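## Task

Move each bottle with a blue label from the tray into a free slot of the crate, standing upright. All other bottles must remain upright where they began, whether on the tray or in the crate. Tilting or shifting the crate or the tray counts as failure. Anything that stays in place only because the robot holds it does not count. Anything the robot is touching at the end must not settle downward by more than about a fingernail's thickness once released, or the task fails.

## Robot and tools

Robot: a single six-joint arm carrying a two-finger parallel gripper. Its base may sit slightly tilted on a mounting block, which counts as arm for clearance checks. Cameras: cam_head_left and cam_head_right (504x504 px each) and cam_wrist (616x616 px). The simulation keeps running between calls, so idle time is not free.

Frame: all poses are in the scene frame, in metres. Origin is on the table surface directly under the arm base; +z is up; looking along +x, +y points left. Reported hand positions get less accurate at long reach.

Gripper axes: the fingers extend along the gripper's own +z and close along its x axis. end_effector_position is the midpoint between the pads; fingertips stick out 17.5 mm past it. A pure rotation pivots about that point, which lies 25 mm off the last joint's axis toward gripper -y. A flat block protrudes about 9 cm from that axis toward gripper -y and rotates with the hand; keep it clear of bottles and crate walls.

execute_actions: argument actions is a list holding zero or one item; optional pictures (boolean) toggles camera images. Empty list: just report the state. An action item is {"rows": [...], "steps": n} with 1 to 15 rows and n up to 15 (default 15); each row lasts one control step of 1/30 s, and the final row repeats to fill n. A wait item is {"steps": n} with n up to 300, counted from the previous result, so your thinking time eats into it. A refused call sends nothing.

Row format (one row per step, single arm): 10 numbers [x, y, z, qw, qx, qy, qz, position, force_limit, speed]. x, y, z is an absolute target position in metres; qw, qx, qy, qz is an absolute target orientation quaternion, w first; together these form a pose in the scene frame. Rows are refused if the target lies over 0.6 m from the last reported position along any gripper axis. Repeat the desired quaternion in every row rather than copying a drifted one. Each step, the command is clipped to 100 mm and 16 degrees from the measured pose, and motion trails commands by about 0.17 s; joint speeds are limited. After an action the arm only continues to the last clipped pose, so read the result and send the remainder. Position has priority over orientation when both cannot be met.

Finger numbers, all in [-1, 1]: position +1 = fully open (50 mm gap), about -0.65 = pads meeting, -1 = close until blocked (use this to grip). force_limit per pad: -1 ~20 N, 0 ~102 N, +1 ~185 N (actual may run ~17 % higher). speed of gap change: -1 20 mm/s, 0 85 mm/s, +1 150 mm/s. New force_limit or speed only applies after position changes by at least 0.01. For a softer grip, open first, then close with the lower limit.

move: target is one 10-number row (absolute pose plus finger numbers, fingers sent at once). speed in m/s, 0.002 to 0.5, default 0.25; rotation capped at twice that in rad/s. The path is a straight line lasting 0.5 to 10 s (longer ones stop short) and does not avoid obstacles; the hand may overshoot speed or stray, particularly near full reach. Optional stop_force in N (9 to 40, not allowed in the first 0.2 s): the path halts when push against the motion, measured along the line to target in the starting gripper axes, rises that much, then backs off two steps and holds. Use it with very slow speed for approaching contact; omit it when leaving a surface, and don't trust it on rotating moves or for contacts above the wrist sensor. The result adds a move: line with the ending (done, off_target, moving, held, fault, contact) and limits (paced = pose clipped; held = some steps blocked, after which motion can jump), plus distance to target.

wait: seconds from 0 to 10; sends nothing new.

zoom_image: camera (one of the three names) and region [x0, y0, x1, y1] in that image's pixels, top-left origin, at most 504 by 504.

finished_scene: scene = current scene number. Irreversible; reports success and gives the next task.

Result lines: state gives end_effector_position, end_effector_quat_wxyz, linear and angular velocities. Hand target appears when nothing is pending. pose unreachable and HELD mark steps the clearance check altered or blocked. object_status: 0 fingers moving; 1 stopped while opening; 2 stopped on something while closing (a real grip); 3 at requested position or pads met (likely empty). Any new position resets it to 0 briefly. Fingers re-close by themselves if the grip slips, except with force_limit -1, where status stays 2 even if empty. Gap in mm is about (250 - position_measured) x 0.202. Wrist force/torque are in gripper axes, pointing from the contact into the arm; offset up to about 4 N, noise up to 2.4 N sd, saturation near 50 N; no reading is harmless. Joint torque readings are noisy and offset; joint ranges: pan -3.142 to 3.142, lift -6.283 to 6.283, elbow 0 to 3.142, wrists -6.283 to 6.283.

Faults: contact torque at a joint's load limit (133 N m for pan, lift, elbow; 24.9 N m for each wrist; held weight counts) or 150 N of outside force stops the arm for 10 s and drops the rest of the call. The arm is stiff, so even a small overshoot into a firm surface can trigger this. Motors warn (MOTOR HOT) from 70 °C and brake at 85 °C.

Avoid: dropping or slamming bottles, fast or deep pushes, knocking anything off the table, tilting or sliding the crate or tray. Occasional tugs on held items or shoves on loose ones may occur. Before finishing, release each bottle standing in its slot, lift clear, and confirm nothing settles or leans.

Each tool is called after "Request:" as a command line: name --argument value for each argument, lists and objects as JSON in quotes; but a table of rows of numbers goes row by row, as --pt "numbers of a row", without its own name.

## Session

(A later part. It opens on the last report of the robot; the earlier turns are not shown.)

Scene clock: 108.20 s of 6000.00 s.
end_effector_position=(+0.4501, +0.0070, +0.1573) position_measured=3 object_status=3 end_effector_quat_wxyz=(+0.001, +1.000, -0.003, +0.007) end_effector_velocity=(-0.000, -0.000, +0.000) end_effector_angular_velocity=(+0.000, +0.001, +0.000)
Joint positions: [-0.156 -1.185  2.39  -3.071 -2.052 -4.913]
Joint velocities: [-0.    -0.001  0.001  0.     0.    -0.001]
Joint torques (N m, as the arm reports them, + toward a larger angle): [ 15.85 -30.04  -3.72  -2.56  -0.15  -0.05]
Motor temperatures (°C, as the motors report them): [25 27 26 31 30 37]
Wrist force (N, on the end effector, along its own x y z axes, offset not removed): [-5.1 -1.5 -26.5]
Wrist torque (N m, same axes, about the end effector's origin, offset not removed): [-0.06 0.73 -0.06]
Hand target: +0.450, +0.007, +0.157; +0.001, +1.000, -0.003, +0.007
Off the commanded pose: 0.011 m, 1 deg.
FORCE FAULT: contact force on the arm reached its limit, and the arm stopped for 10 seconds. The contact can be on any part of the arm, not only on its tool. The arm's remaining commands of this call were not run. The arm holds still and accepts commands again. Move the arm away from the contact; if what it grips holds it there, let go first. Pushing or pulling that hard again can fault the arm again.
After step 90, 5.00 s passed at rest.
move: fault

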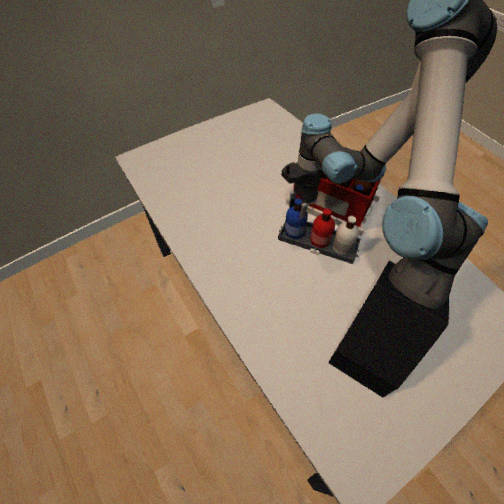

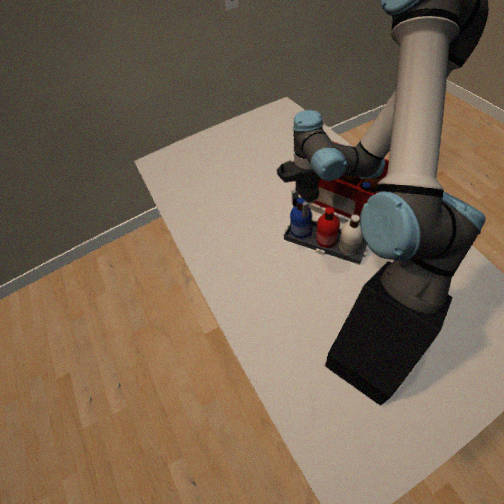

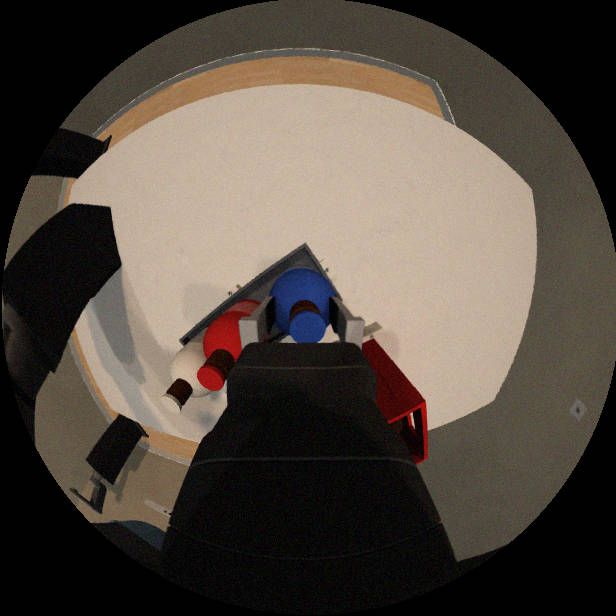

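Fingertips hit the shoulder; gripping slightly higher.

Request:
move --target '[0.45,0.008,0.164,0,1,0,0,1,0,0]' --speed 0.03

Request:
move --target '[0.45,0.008,0.164,0,1,0,0,-1,-0.5,0]'

Request:
move --target '[0.45,0.008,0.38,0,1,0,0,-1,-0.5,0]' --speed 0.1

Request:
move --target '[0.52,-0.02,0.38,0,1,0,0,-1,-0.5,0]' --speed 0.1

Request:
zoom_image --camera "cam_head_left" --region '[240,80,420,260]'

Scene clock: 115.03 s of 6000.00 s.
end_effector_position=(+0.4500, +0.0080, +0.1639) position_measured=3 object_status=3 end_effector_quat_wxyz=(+0.000, +1.000, -0.000, +0.000) end_effector_velocity=(-0.001, +0.000, +0.001) end_effector_angular_velocity=(+0.000, +0.005, +0.001)
Joint positions: [-0.145 -1.207  2.38  -3.019 -2.056 -4.9  ]
Joint velocities: [ 0.002 -0.005 -0.001  0.012 -0.001  0.003]
Joint torques (N m, as the arm reports them, + toward a larger angle): [ 25.87 -45.5   -9.94  -1.    -2.14   1.8 ]
Motor temperatures (°C, as the motors report them): [25 27 26 31 30 37]
Wrist force (N, on the end effector, along its own x y z axes, offset not removed): [-1.0 -0.1 -1.0]
Wrist torque (N m, same axes, about the end effector's origin, offset not removed): [-0.02 0.20 -0.05]
Hand target: +0.450, +0.008, +0.164; +0.000, +1.000, -0.000, -0.000
Off the commanded pose: 0.000 m, 0 deg.
After step 90, 3.13 s passed at rest.
move: done

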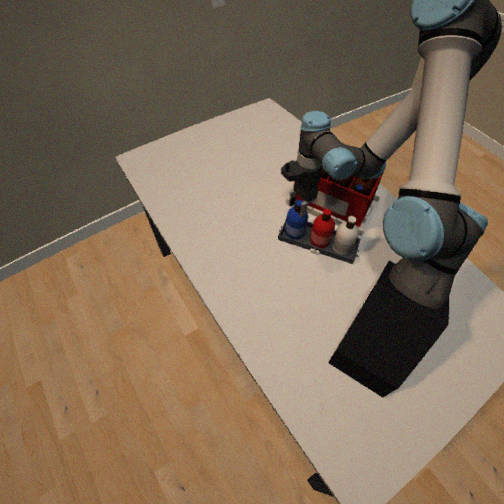

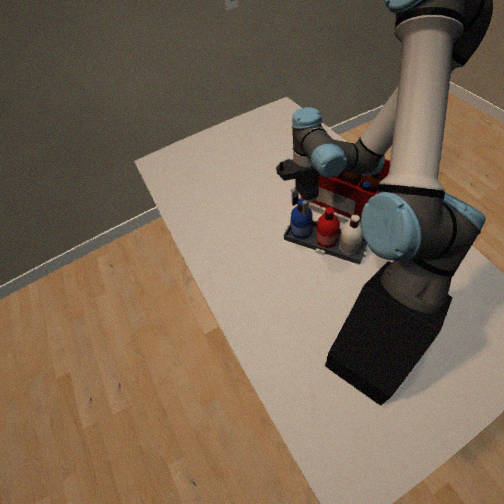

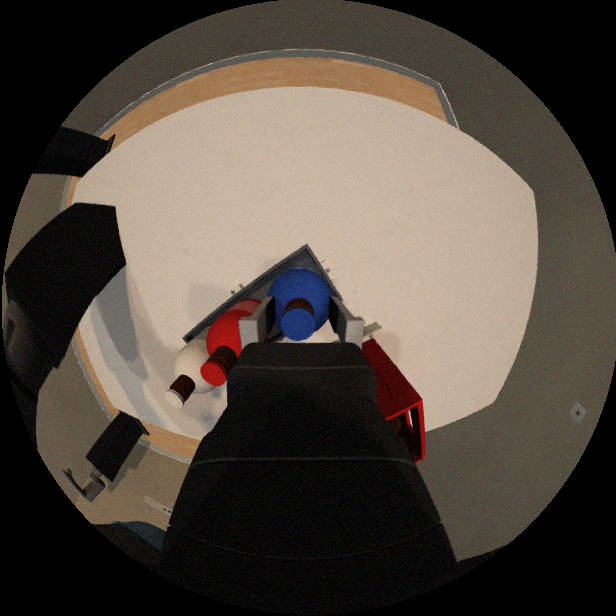

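Scene clock: 115.73 s of 6000.00 s.
end_effector_position=(+0.4500, +0.0080, +0.1640) position_measured=104 object_status=2 end_effector_quat_wxyz=(+0.000, +1.000, +0.000, +0.000) end_effector_velocity=(-0.000, -0.001, -0.000) end_effector_angular_velocity=(-0.001, +0.000, -0.002)
Joint positions: [-0.145 -1.207  2.38  -3.018 -2.056 -4.9  ]
Joint velocities: [-0.002 -0.     0.001 -0.002 -0.     0.   ]
Joint torques (N m, as the arm reports them, + toward a larger angle): [ 21.62 -39.05 -11.72  -0.72  -1.97   1.89]
Motor temperatures (°C, as the motors report them): [25 27 26 31 30 37]
Wrist force (N, on the end effector, along its own x y z axes, offset not removed): [-6.5 2.6 -24.7]
Wrist torque (N m, same axes, about the end effector's origin, offset not removed): [0.55 -0.40 -0.27]
Hand target: +0.450, +0.008, +0.164; +0.000, +1.000, -0.000, -0.000
Off the commanded pose: 0.000 m, 0 deg.
move: done

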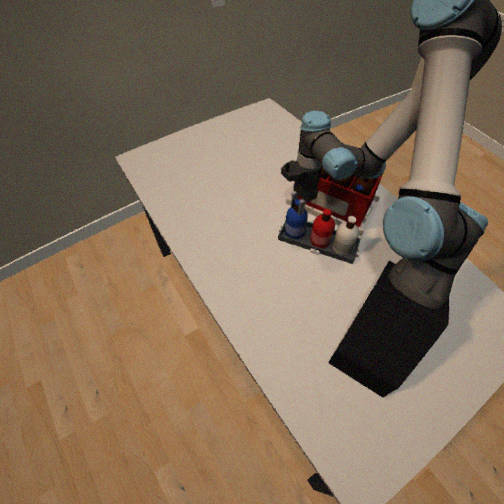

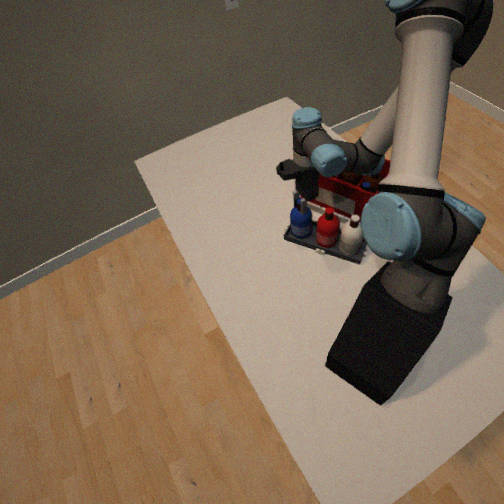

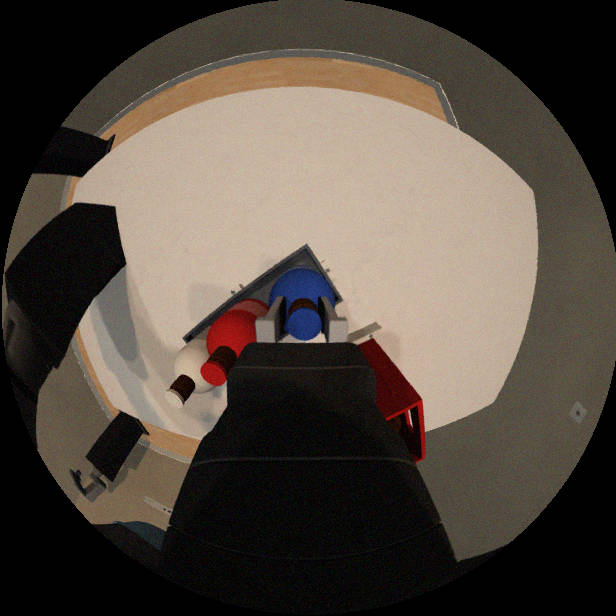

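Scene clock: 118.30 s of 6000.00 s.
end_effector_position=(+0.4500, +0.0078, +0.3798) position_measured=125 object_status=2 end_effector_quat_wxyz=(+0.000, +1.000, +0.000, -0.000) end_effector_velocity=(+0.000, -0.000, +0.001) end_effector_angular_velocity=(-0.001, +0.001, -0.000)
Joint positions: [ 0.124 -1.678  2.18  -2.197 -2.111 -4.597]
Joint velocities: [ 0.001  0.    -0.004  0.006 -0.001  0.002]
Joint torques (N m, as the arm reports them, + toward a larger angle): [ 21.89 -36.96 -24.62  -1.36  -2.05   1.81]
Motor temperatures (°C, as the motors report them): [25 27 26 31 30 37]
Wrist force (N, on the end effector, along its own x y z axes, offset not removed): [0.4 0.1 5.3]
Wrist torque (N m, same axes, about the end effector's origin, offset not removed): [0.20 -0.07 -0.25]
Hand target: +0.450, +0.008, +0.380; +0.000, +1.000, +0.000, -0.000
Off the commanded pose: 0.000 m, 0 deg.
move: done

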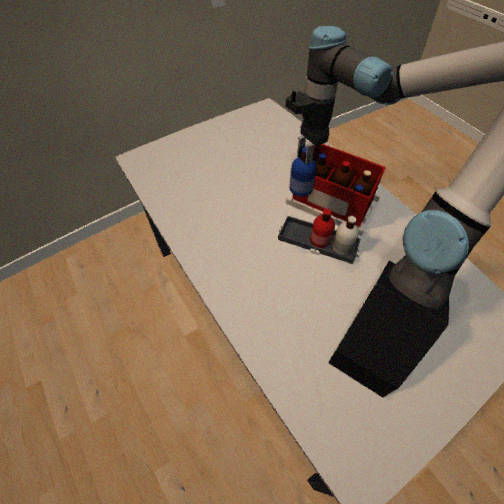

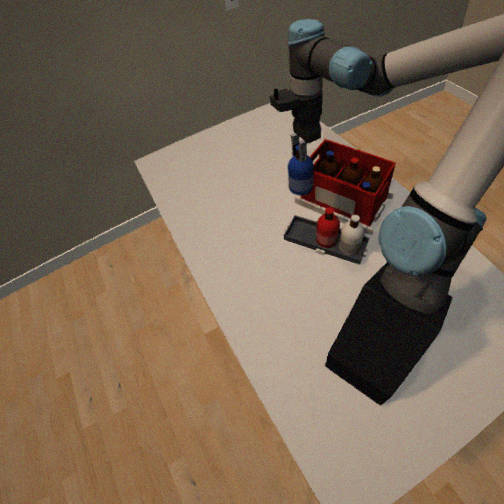

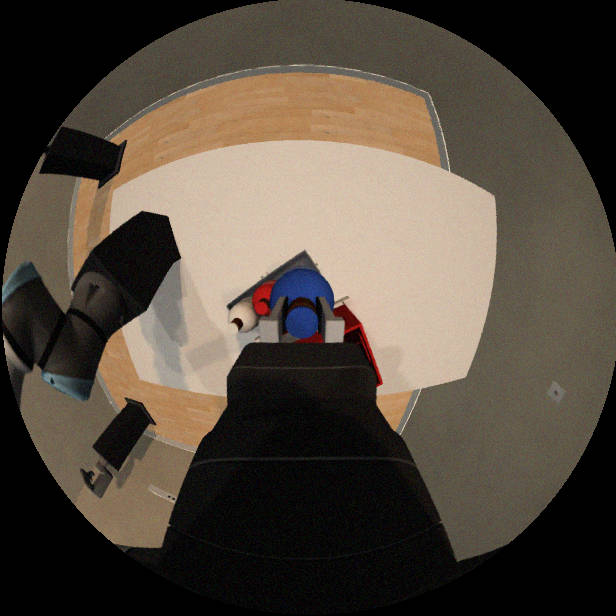

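Scene clock: 119.47 s of 6000.00 s.
end_effector_position=(+0.5200, -0.0198, +0.3800) position_measured=125 object_status=2 end_effector_quat_wxyz=(-0.000, +1.000, -0.000, +0.000) end_effector_velocity=(+0.000, -0.000, -0.001) end_effector_angular_velocity=(+0.000, +0.003, +0.000)
Joint positions: [ 0.057 -1.571  2.014 -2.179 -2.1   -4.674]
Joint velocities: [-0.002  0.002 -0.002  0.001  0.001 -0.001]
Joint torques (N m, as the arm reports them, + toward a larger angle): [  4.42 -14.92 -25.69  -1.23   2.22  -1.31]
Motor temperatures (°C, as the motors report them): [25 27 26 31 30 37]
Wrist force (N, on the end effector, along its own x y z axes, offset not removed): [-0.6 1.1 5.8]
Wrist torque (N m, same axes, about the end effector's origin, offset not removed): [0.26 0.07 -0.12]
Hand target: +0.520, -0.020, +0.380; -0.000, +1.000, -0.000, +0.000
Off the commanded pose: 0.000 m, 0 deg.
move: done

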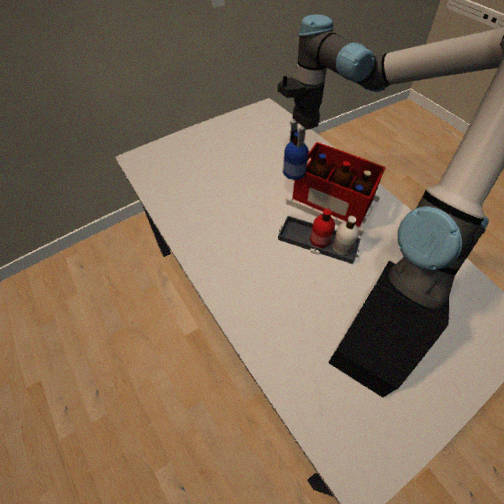

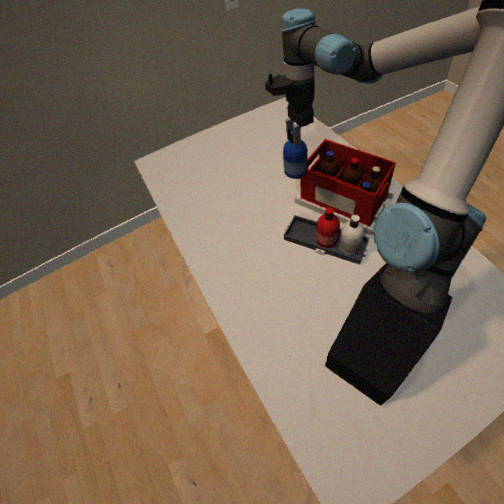

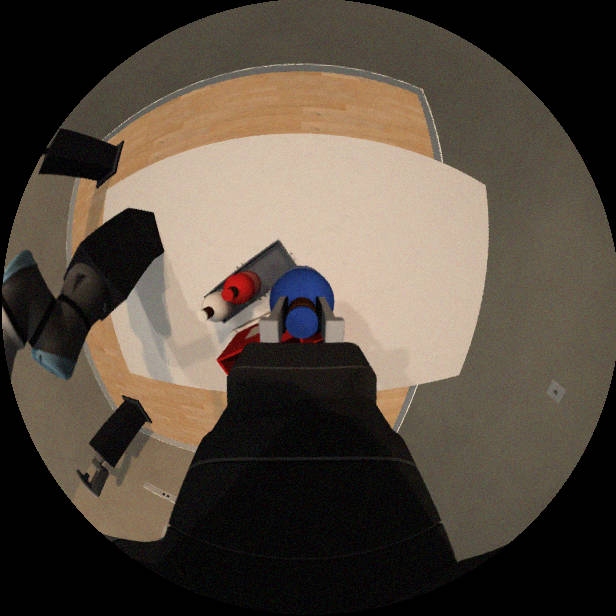

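Region (240, 80, 420, 260) of cam_head_left's 504x504 image, scaled by 2.800, with more detail than that image has.

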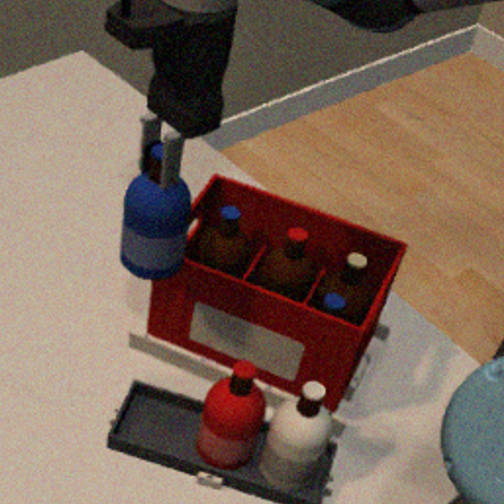

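Request:
move --target '[0.517,-0.119,0.38,0,1,0,0,-1,-0.5,0]' --speed 0.1

Request:
move --target '[0.517,-0.119,0.32,0,1,0,0,-1,-0.5,0]' --speed 0.05 --stop_force 10

Request:
zoom_image --camera "cam_head_left" --region '[260,80,420,240]'

Request:
zoom_image --camera "cam_wrist" --region '[180,200,440,400]'

Scene clock: 139.33 s of 6000.00 s.
end_effector_position=(+0.5173, -0.1188, +0.3800) position_measured=125 object_status=2 end_effector_quat_wxyz=(-0.000, +1.000, -0.000, +0.000) end_effector_velocity=(+0.000, -0.001, +0.000) end_effector_angular_velocity=(-0.001, -0.000, +0.001)
Joint positions: [-0.141 -1.681  2.013 -2.176 -2.057 -4.896]
Joint velocities: [-0.003 -0.001 -0.001 -0.     0.    -0.004]
Joint torques (N m, as the arm reports them, + toward a larger angle): [  2.06 -44.46 -25.64  -1.61   2.19  -1.6 ]
Motor temperatures (°C, as the motors report them): [25 27 26 31 30 37]
Wrist force (N, on the end effector, along its own x y z axes, offset not removed): [0.4 -1.3 6.6]
Wrist torque (N m, same axes, about the end effector's origin, offset not removed): [-0.06 -0.07 -0.03]
Hand target: +0.517, -0.119, +0.380; -0.000, +1.000, -0.000, +0.000
Off the commanded pose: 0.000 m, 0 deg.
After step 90, 15.50 s passed at rest.
move: done

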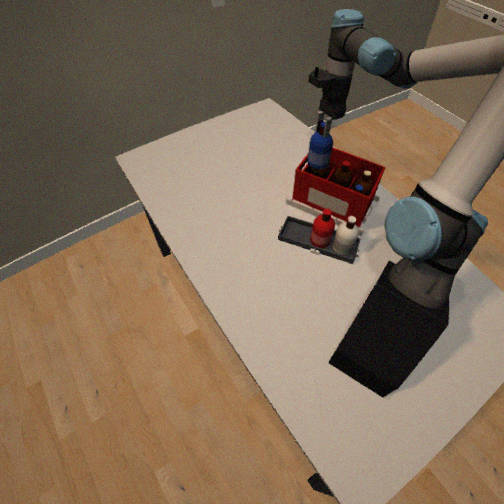

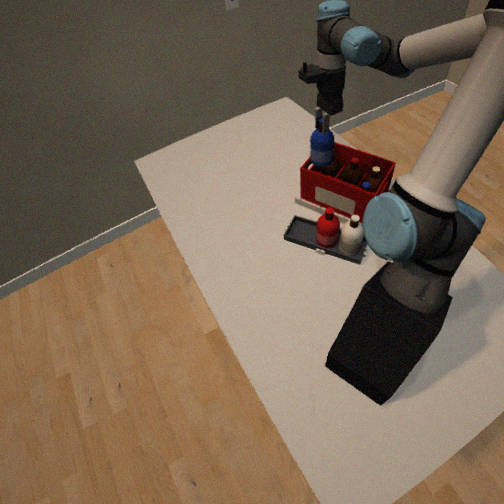

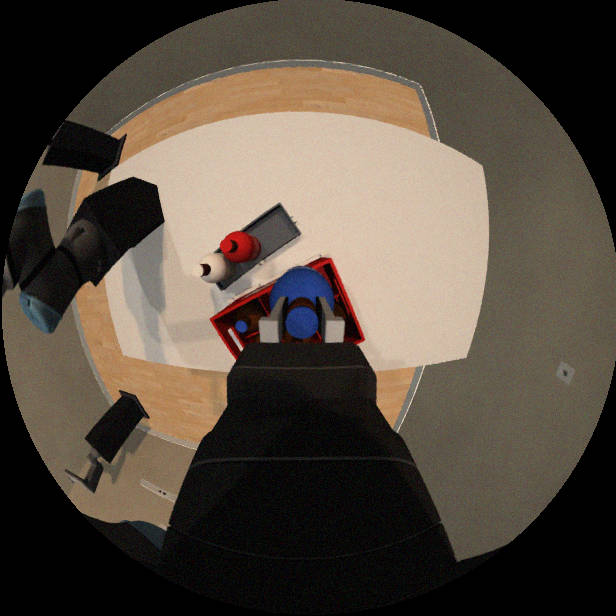

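Scene clock: 150.43 s of 6000.00 s.
end_effector_position=(+0.5195, -0.1208, +0.3373) position_measured=125 object_status=2 end_effector_quat_wxyz=(+0.001, +1.000, -0.002, +0.004) end_effector_velocity=(-0.000, -0.001, +0.001) end_effector_angular_velocity=(-0.002, -0.000, +0.001)
Joint positions: [-0.19  -1.629  2.074 -2.322 -2.044 -4.95 ]
Joint velocities: [ 0.001 -0.002 -0.     0.001 -0.002 -0.   ]
Joint torques (N m, as the arm reports them, + toward a larger angle): [ 12.39 -28.94 -15.26  -3.11  -0.11   0.03]
Motor temperatures (°C, as the motors report them): [25 27 26 31 30 37]
Wrist force (N, on the end effector, along its own x y z axes, offset not removed): [-4.4 0.6 -26.8]
Wrist torque (N m, same axes, about the end effector's origin, offset not removed): [0.86 -0.68 -0.06]
Hand target: +0.519, -0.121, +0.337; +0.001, +1.000, -0.002, +0.004
Off the commanded pose: 0.018 m, 1 deg.
FORCE FAULT: contact force on the arm reached its limit, and the arm stopped for 10 seconds. The contact can be on any part of the arm, not only on its tool. The arm's remaining commands of this call were not run. The arm holds still and accepts commands again. Move the arm away from the contact; if what it grips holds it there, let go first. Pushing or pulling that hard again can fault the arm again.
move: fault (stop_force had ended the path)

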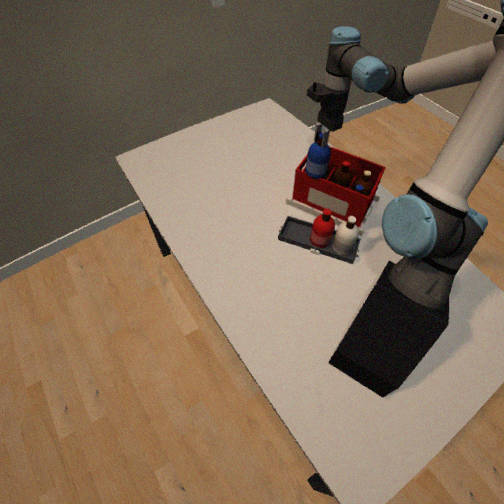

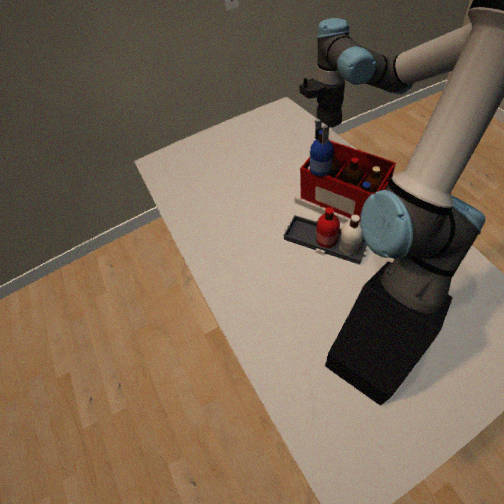

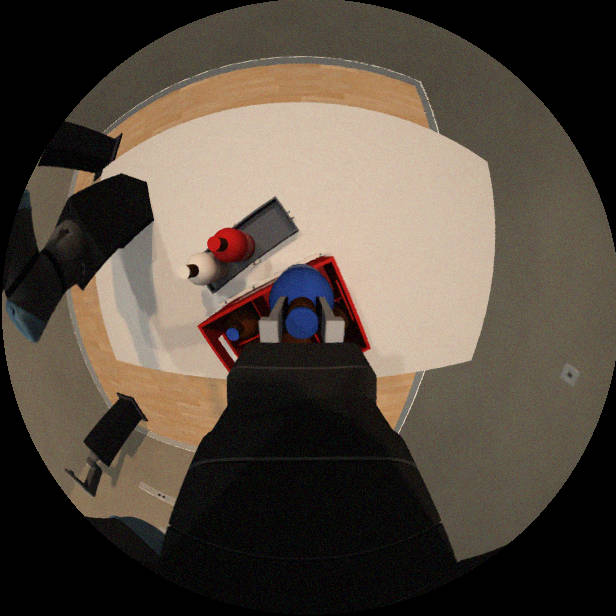

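Region (260, 80, 420, 240) of cam_head_left's 504x504 image, scaled by 3.150, with more detail than that image has.

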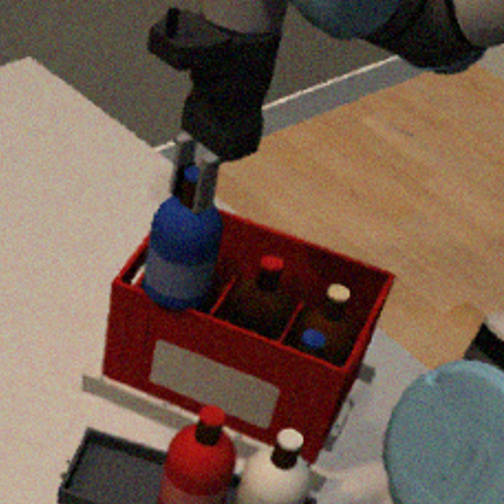

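Region (180, 200, 440, 400) of cam_wrist's 616x616 image, scaled by 1.938, with more detail than that image has; it fills the top 388 rows of this view, and the rest is white.

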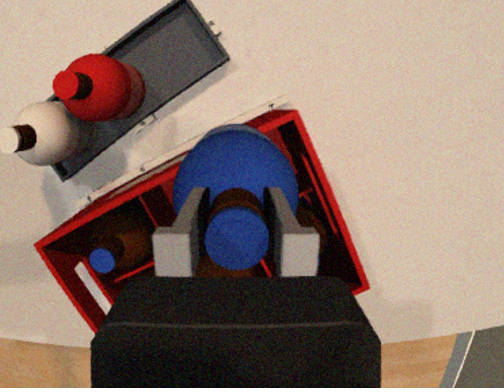

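Request:
move --target '[0.52,-0.12,0.365,0,1,0,0,-1,-0.5,0]' --speed 0.03

Request:
move --target '[0.533,-0.112,0.355,0,1,0,0,-1,-0.5,0]' --speed 0.03

Request:
zoom_image --camera "cam_wrist" --region '[180,200,440,400]'

Request:
zoom_image --camera "cam_head_right" --region '[270,90,420,240]'

Scene clock: 166.87 s of 6000.00 s.
end_effector_position=(+0.5200, -0.1200, +0.3649) position_measured=125 object_status=2 end_effector_quat_wxyz=(+0.000, +1.000, +0.000, -0.000) end_effector_velocity=(-0.000, +0.001, +0.001) end_effector_angular_velocity=(+0.001, +0.002, +0.003)
Joint positions: [-0.159 -1.659  2.028 -2.222 -2.053 -4.915]
Joint velocities: [ 0.003  0.    -0.002  0.005 -0.     0.002]
Joint torques (N m, as the arm reports them, + toward a larger angle): [ 23.82 -44.82 -23.86  -1.34  -2.04   1.63]
Motor temperatures (°C, as the motors report them): [25 27 26 31 30 37]
Wrist force (N, on the end effector, along its own x y z axes, offset not removed): [-1.8 -4.1 4.8]
Wrist torque (N m, same axes, about the end effector's origin, offset not removed): [-0.57 0.34 0.07]
Hand target: +0.520, -0.120, +0.365; +0.000, +1.000, +0.000, -0.000
Off the commanded pose: 0.000 m, 0 deg.
After step 90, 12.20 s passed at rest.
move: done

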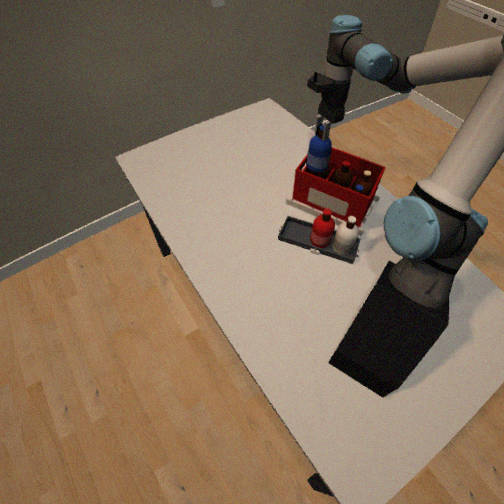

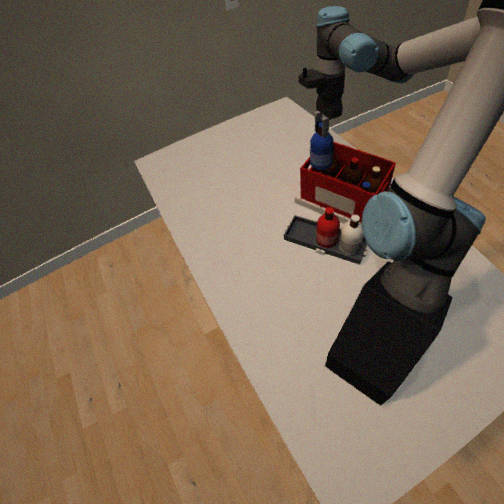

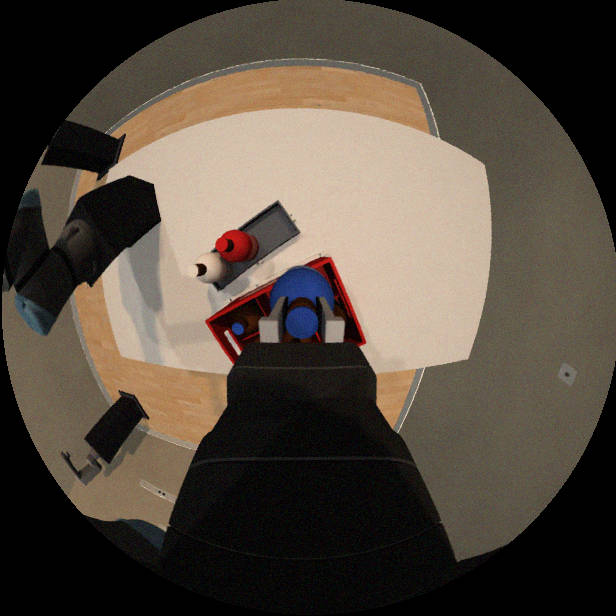

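Scene clock: 167.77 s of 6000.00 s.
end_effector_position=(+0.5329, -0.1120, +0.3551) position_measured=125 object_status=2 end_effector_quat_wxyz=(+0.000, +1.000, +0.000, -0.000) end_effector_velocity=(+0.002, -0.001, +0.000) end_effector_angular_velocity=(-0.001, -0.004, -0.002)
Joint positions: [-0.148 -1.612  2.011 -2.246 -2.056 -4.903]
Joint velocities: [ 0.     0.003 -0.004 -0.003 -0.001  0.001]
Joint torques (N m, as the arm reports them, + toward a larger angle): [ 25.06 -18.2  -24.98  -5.15  -2.13   1.58]
Motor temperatures (°C, as the motors report them): [25 27 26 31 30 37]
Wrist force (N, on the end effector, along its own x y z axes, offset not removed): [2.1 -1.3 6.0]
Wrist torque (N m, same axes, about the end effector's origin, offset not removed): [-0.16 -0.35 -0.28]
Hand target: +0.533, -0.112, +0.355; +0.000, +1.000, +0.000, -0.000
Off the commanded pose: 0.000 m, 0 deg.
move: done

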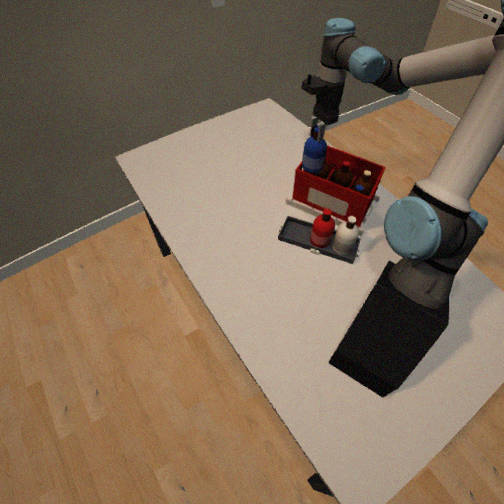

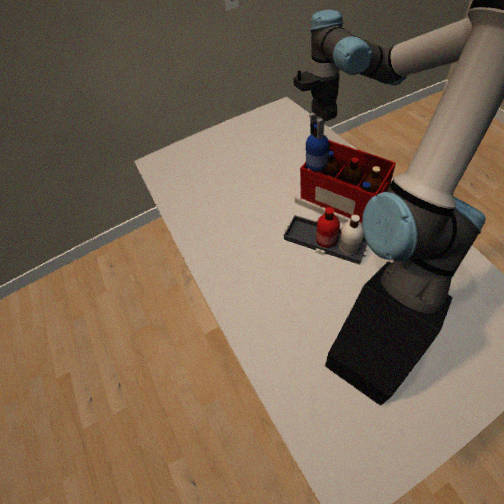

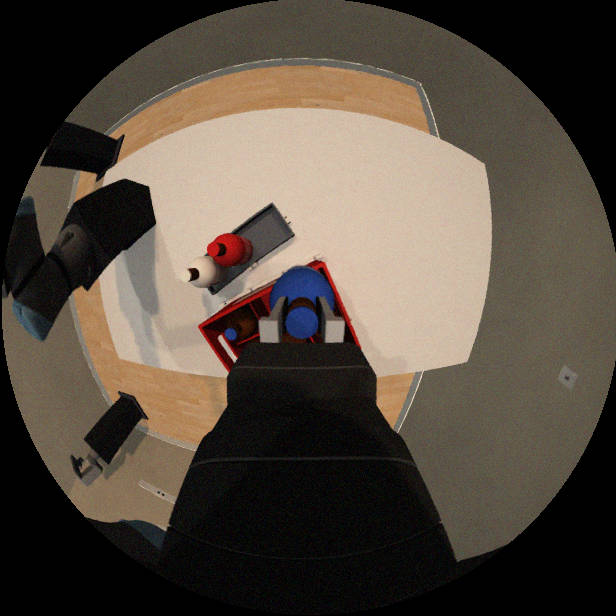

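Region (180, 200, 440, 400) of cam_wrist's 616x616 image, scaled by 1.938, with more detail than that image has; it fills the top 388 rows of this view, and the rest is white.

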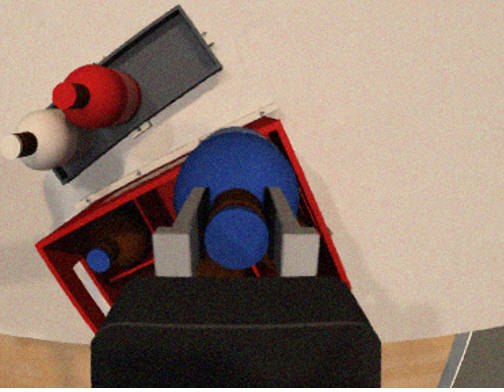

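Region (270, 90, 420, 240) of cam_head_right's 504x504 image, scaled by 3.360, with more detail than that image has.

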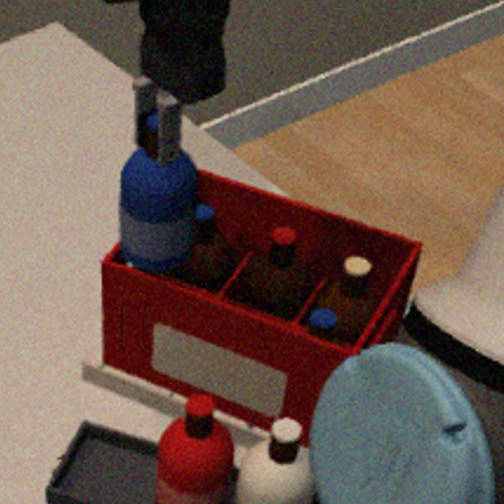

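Request:
move --target '[0.533,-0.112,0.31,0,1,0,0,-1,-0.5,0]' --speed 0.006 --stop_force 9

Request:
zoom_image --camera "cam_head_right" --region '[270,90,420,240]'

Request:
zoom_image --camera "cam_wrist" --region '[180,200,440,400]'

Scene clock: 195.70 s of 6000.00 s.
end_effector_position=(+0.5329, -0.1120, +0.3376) position_measured=125 object_status=2 end_effector_quat_wxyz=(-0.000, +1.000, +0.000, -0.000) end_effector_velocity=(-0.001, +0.001, +0.001) end_effector_angular_velocity=(+0.002, +0.003, +0.001)
Joint positions: [-0.166 -1.59   2.033 -2.299 -2.05  -4.923]
Joint velocities: [ 0.002 -0.002 -0.     0.007  0.001  0.003]
Joint torques (N m, as the arm reports them, + toward a larger angle): [ 21.29 -35.76 -16.13   1.15   1.49   1.57]
Motor temperatures (°C, as the motors report them): [25 27 26 31 30 37]
Wrist force (N, on the end effector, along its own x y z axes, offset not removed): [1.5 2.5 -17.0]
Wrist torque (N m, same axes, about the end effector's origin, offset not removed): [0.09 -0.35 -0.21]
Hand target: +0.533, -0.112, +0.338; -0.000, +1.000, -0.000, +0.000
Off the commanded pose: 0.028 m, 0 deg.
After step 90, 21.70 s passed at rest.
move: contact

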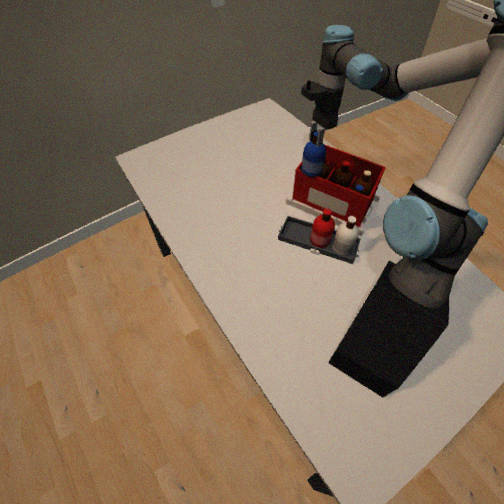

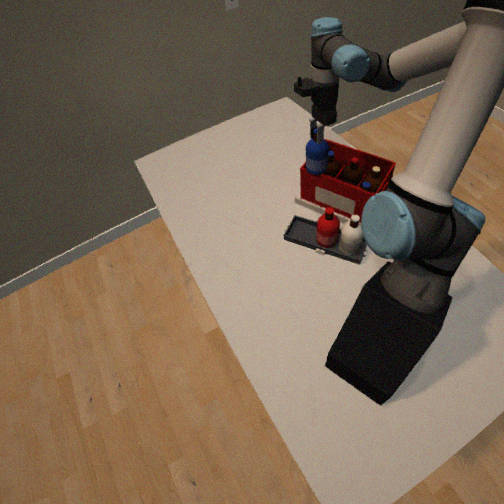

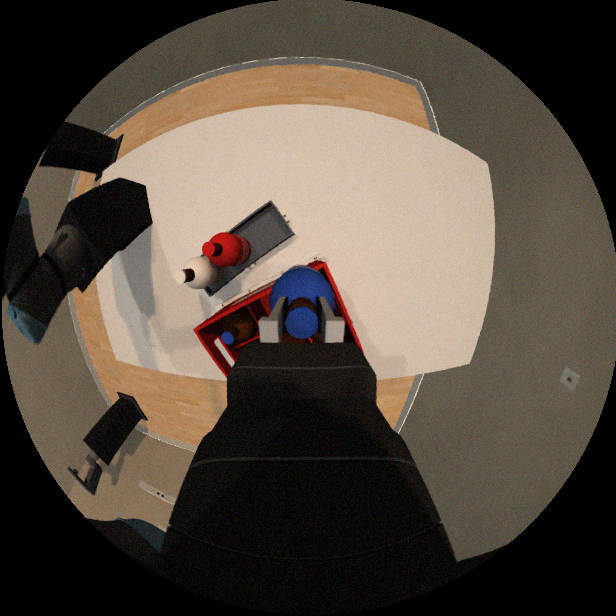

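Region (270, 90, 420, 240) of cam_head_right's 504x504 image, scaled by 3.360, with more detail than that image has.

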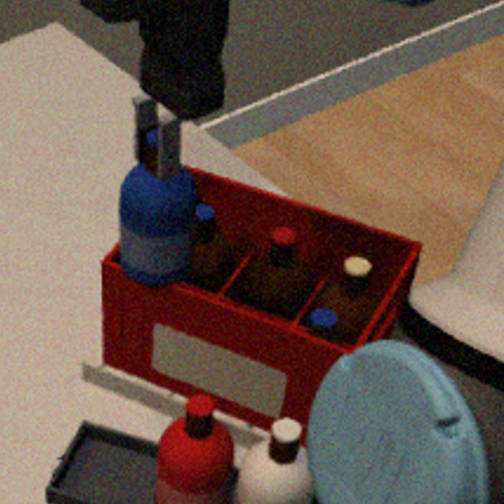

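Region (180, 200, 440, 400) of cam_wrist's 616x616 image, scaled by 1.938, with more detail than that image has; it fills the top 388 rows of this view, and the rest is white.

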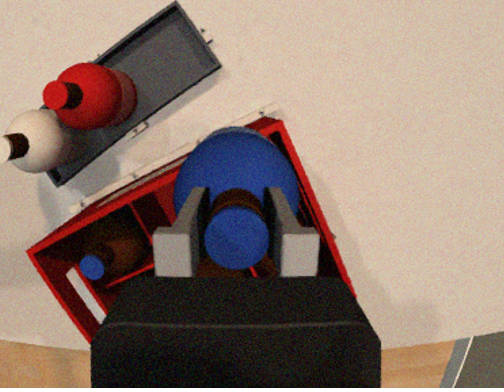

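Request:
move --target '[0.533,-0.112,0.352,0,1,0,0,-1,-0.5,0]' --speed 0.03

Request:
move --target '[0.476,-0.17,0.35,0,1,0,0,-1,-0.5,0]' --speed 0.05

Request:
zoom_image --camera "cam_head_right" --region '[270,90,420,240]'

Request:
zoom_image --camera "cam_wrist" --region '[180,200,440,400]'

Scene clock: 209.57 s of 6000.00 s.
end_effector_position=(+0.5330, -0.1120, +0.3519) position_measured=125 object_status=2 end_effector_quat_wxyz=(+0.000, +1.000, +0.000, -0.000) end_effector_velocity=(-0.000, +0.000, +0.001) end_effector_angular_velocity=(+0.001, +0.002, +0.000)
Joint positions: [-0.151 -1.608  2.015 -2.255 -2.055 -4.907]
Joint velocities: [ 0.001 -0.    -0.002  0.005  0.     0.002]
Joint torques (N m, as the arm reports them, + toward a larger angle): [ 24.85 -46.45 -24.74  -1.38  -2.08   1.76]
Motor temperatures (°C, as the motors report them): [25 27 26 31 30 37]
Wrist force (N, on the end effector, along its own x y z axes, offset not removed): [-1.7 2.3 3.4]
Wrist torque (N m, same axes, about the end effector's origin, offset not removed): [0.60 0.37 -0.07]
Hand target: +0.533, -0.112, +0.352; +0.000, +1.000, +0.000, -0.000
Off the commanded pose: 0.000 m, 0 deg.
After step 90, 10.10 s passed at rest.
move: done

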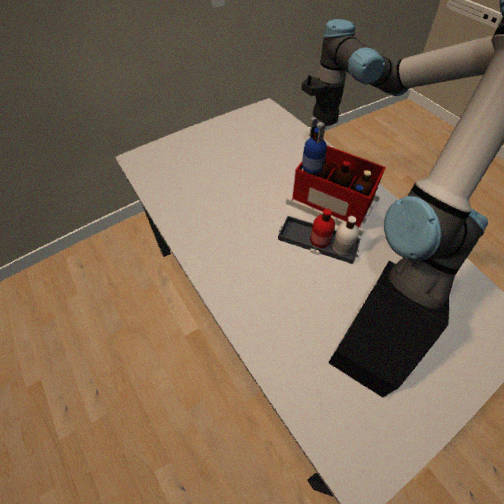

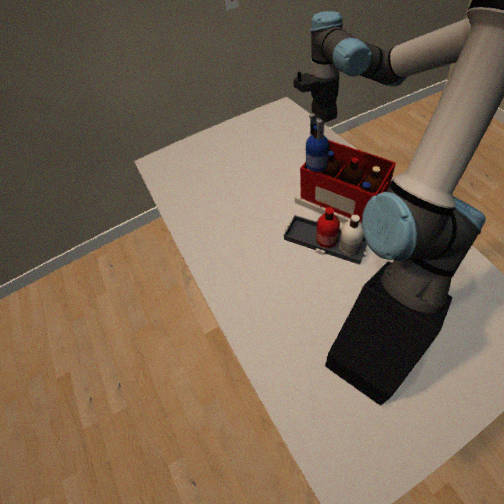

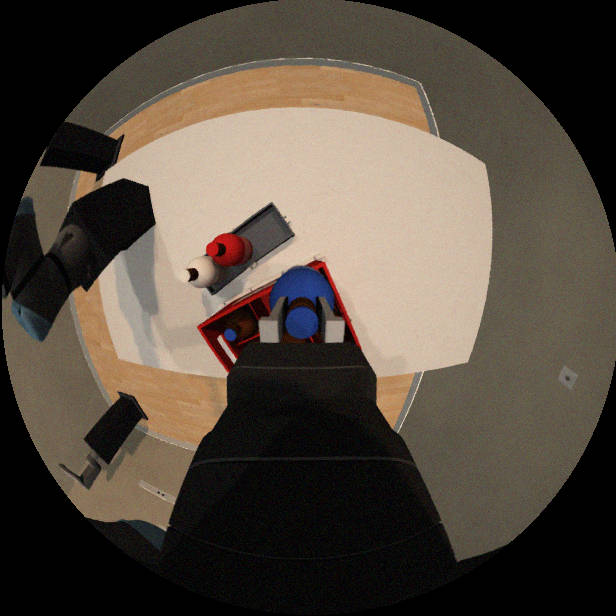

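Scene clock: 211.53 s of 6000.00 s.
end_effector_position=(+0.4763, -0.1700, +0.3500) position_measured=125 object_status=2 end_effector_quat_wxyz=(-0.000, +1.000, -0.000, +0.000) end_effector_velocity=(-0.001, -0.001, -0.001) end_effector_angular_velocity=(+0.001, +0.001, -0.001)
Joint positions: [-0.311 -1.78   2.136 -2.28  -2.004 -5.077]
Joint velocities: [-0.004 -0.002  0.003 -0.002  0.002 -0.003]
Joint torques (N m, as the arm reports them, + toward a larger angle): [  1.35 -41.86 -11.75  -5.14   2.14  -1.39]
Motor temperatures (°C, as the motors report them): [25 27 26 31 30 37]
Wrist force (N, on the end effector, along its own x y z axes, offset not removed): [-0.6 -1.1 4.6]
Wrist torque (N m, same axes, about the end effector's origin, offset not removed): [-0.09 0.06 0.06]
Hand target: +0.476, -0.170, +0.350; -0.000, +1.000, -0.000, +0.000
Off the commanded pose: 0.000 m, 0 deg.
move: done

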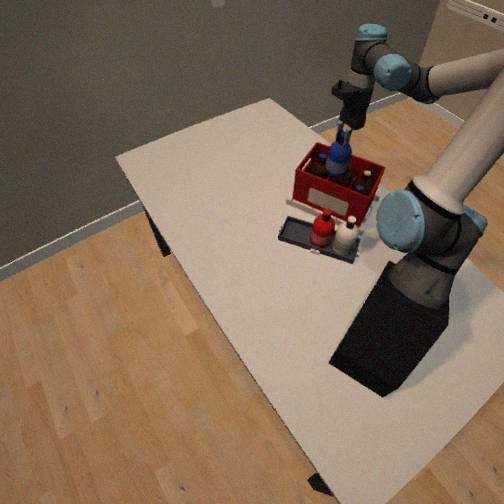

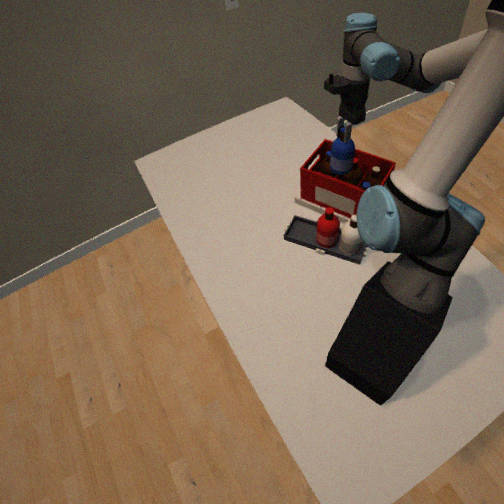

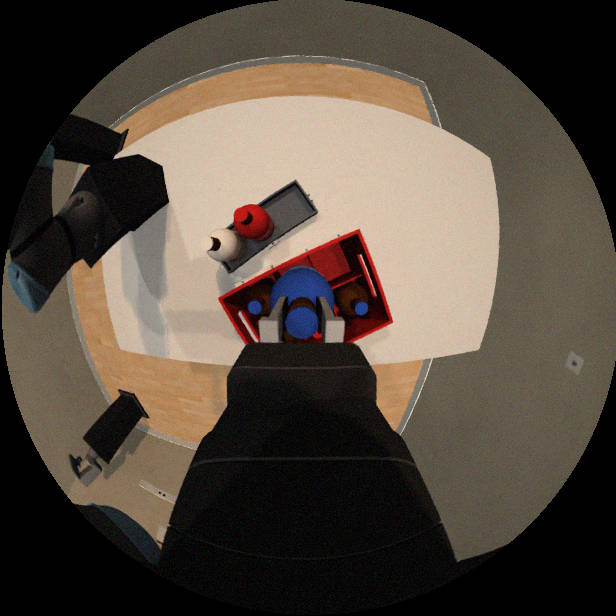

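Region (270, 90, 420, 240) of cam_head_right's 504x504 image, scaled by 3.360, with more detail than that image has.

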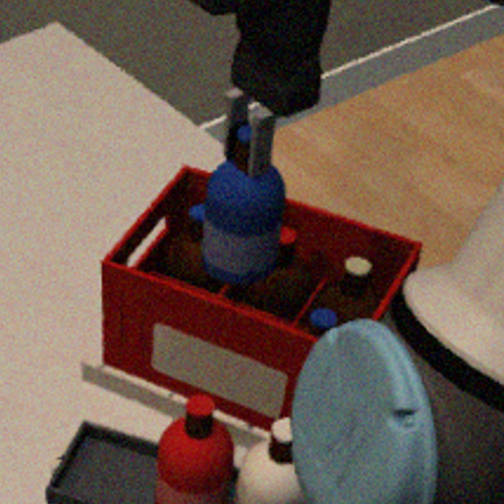

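Region (180, 200, 440, 400) of cam_wrist's 616x616 image, scaled by 1.938, with more detail than that image has; it fills the top 388 rows of this view, and the rest is white.

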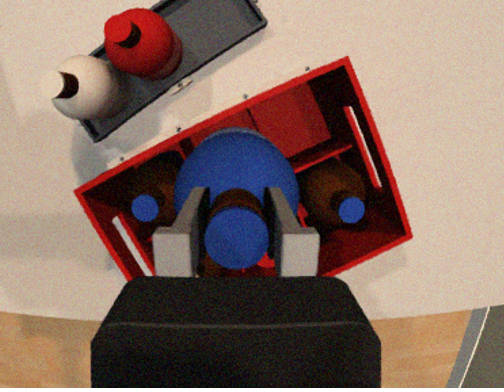

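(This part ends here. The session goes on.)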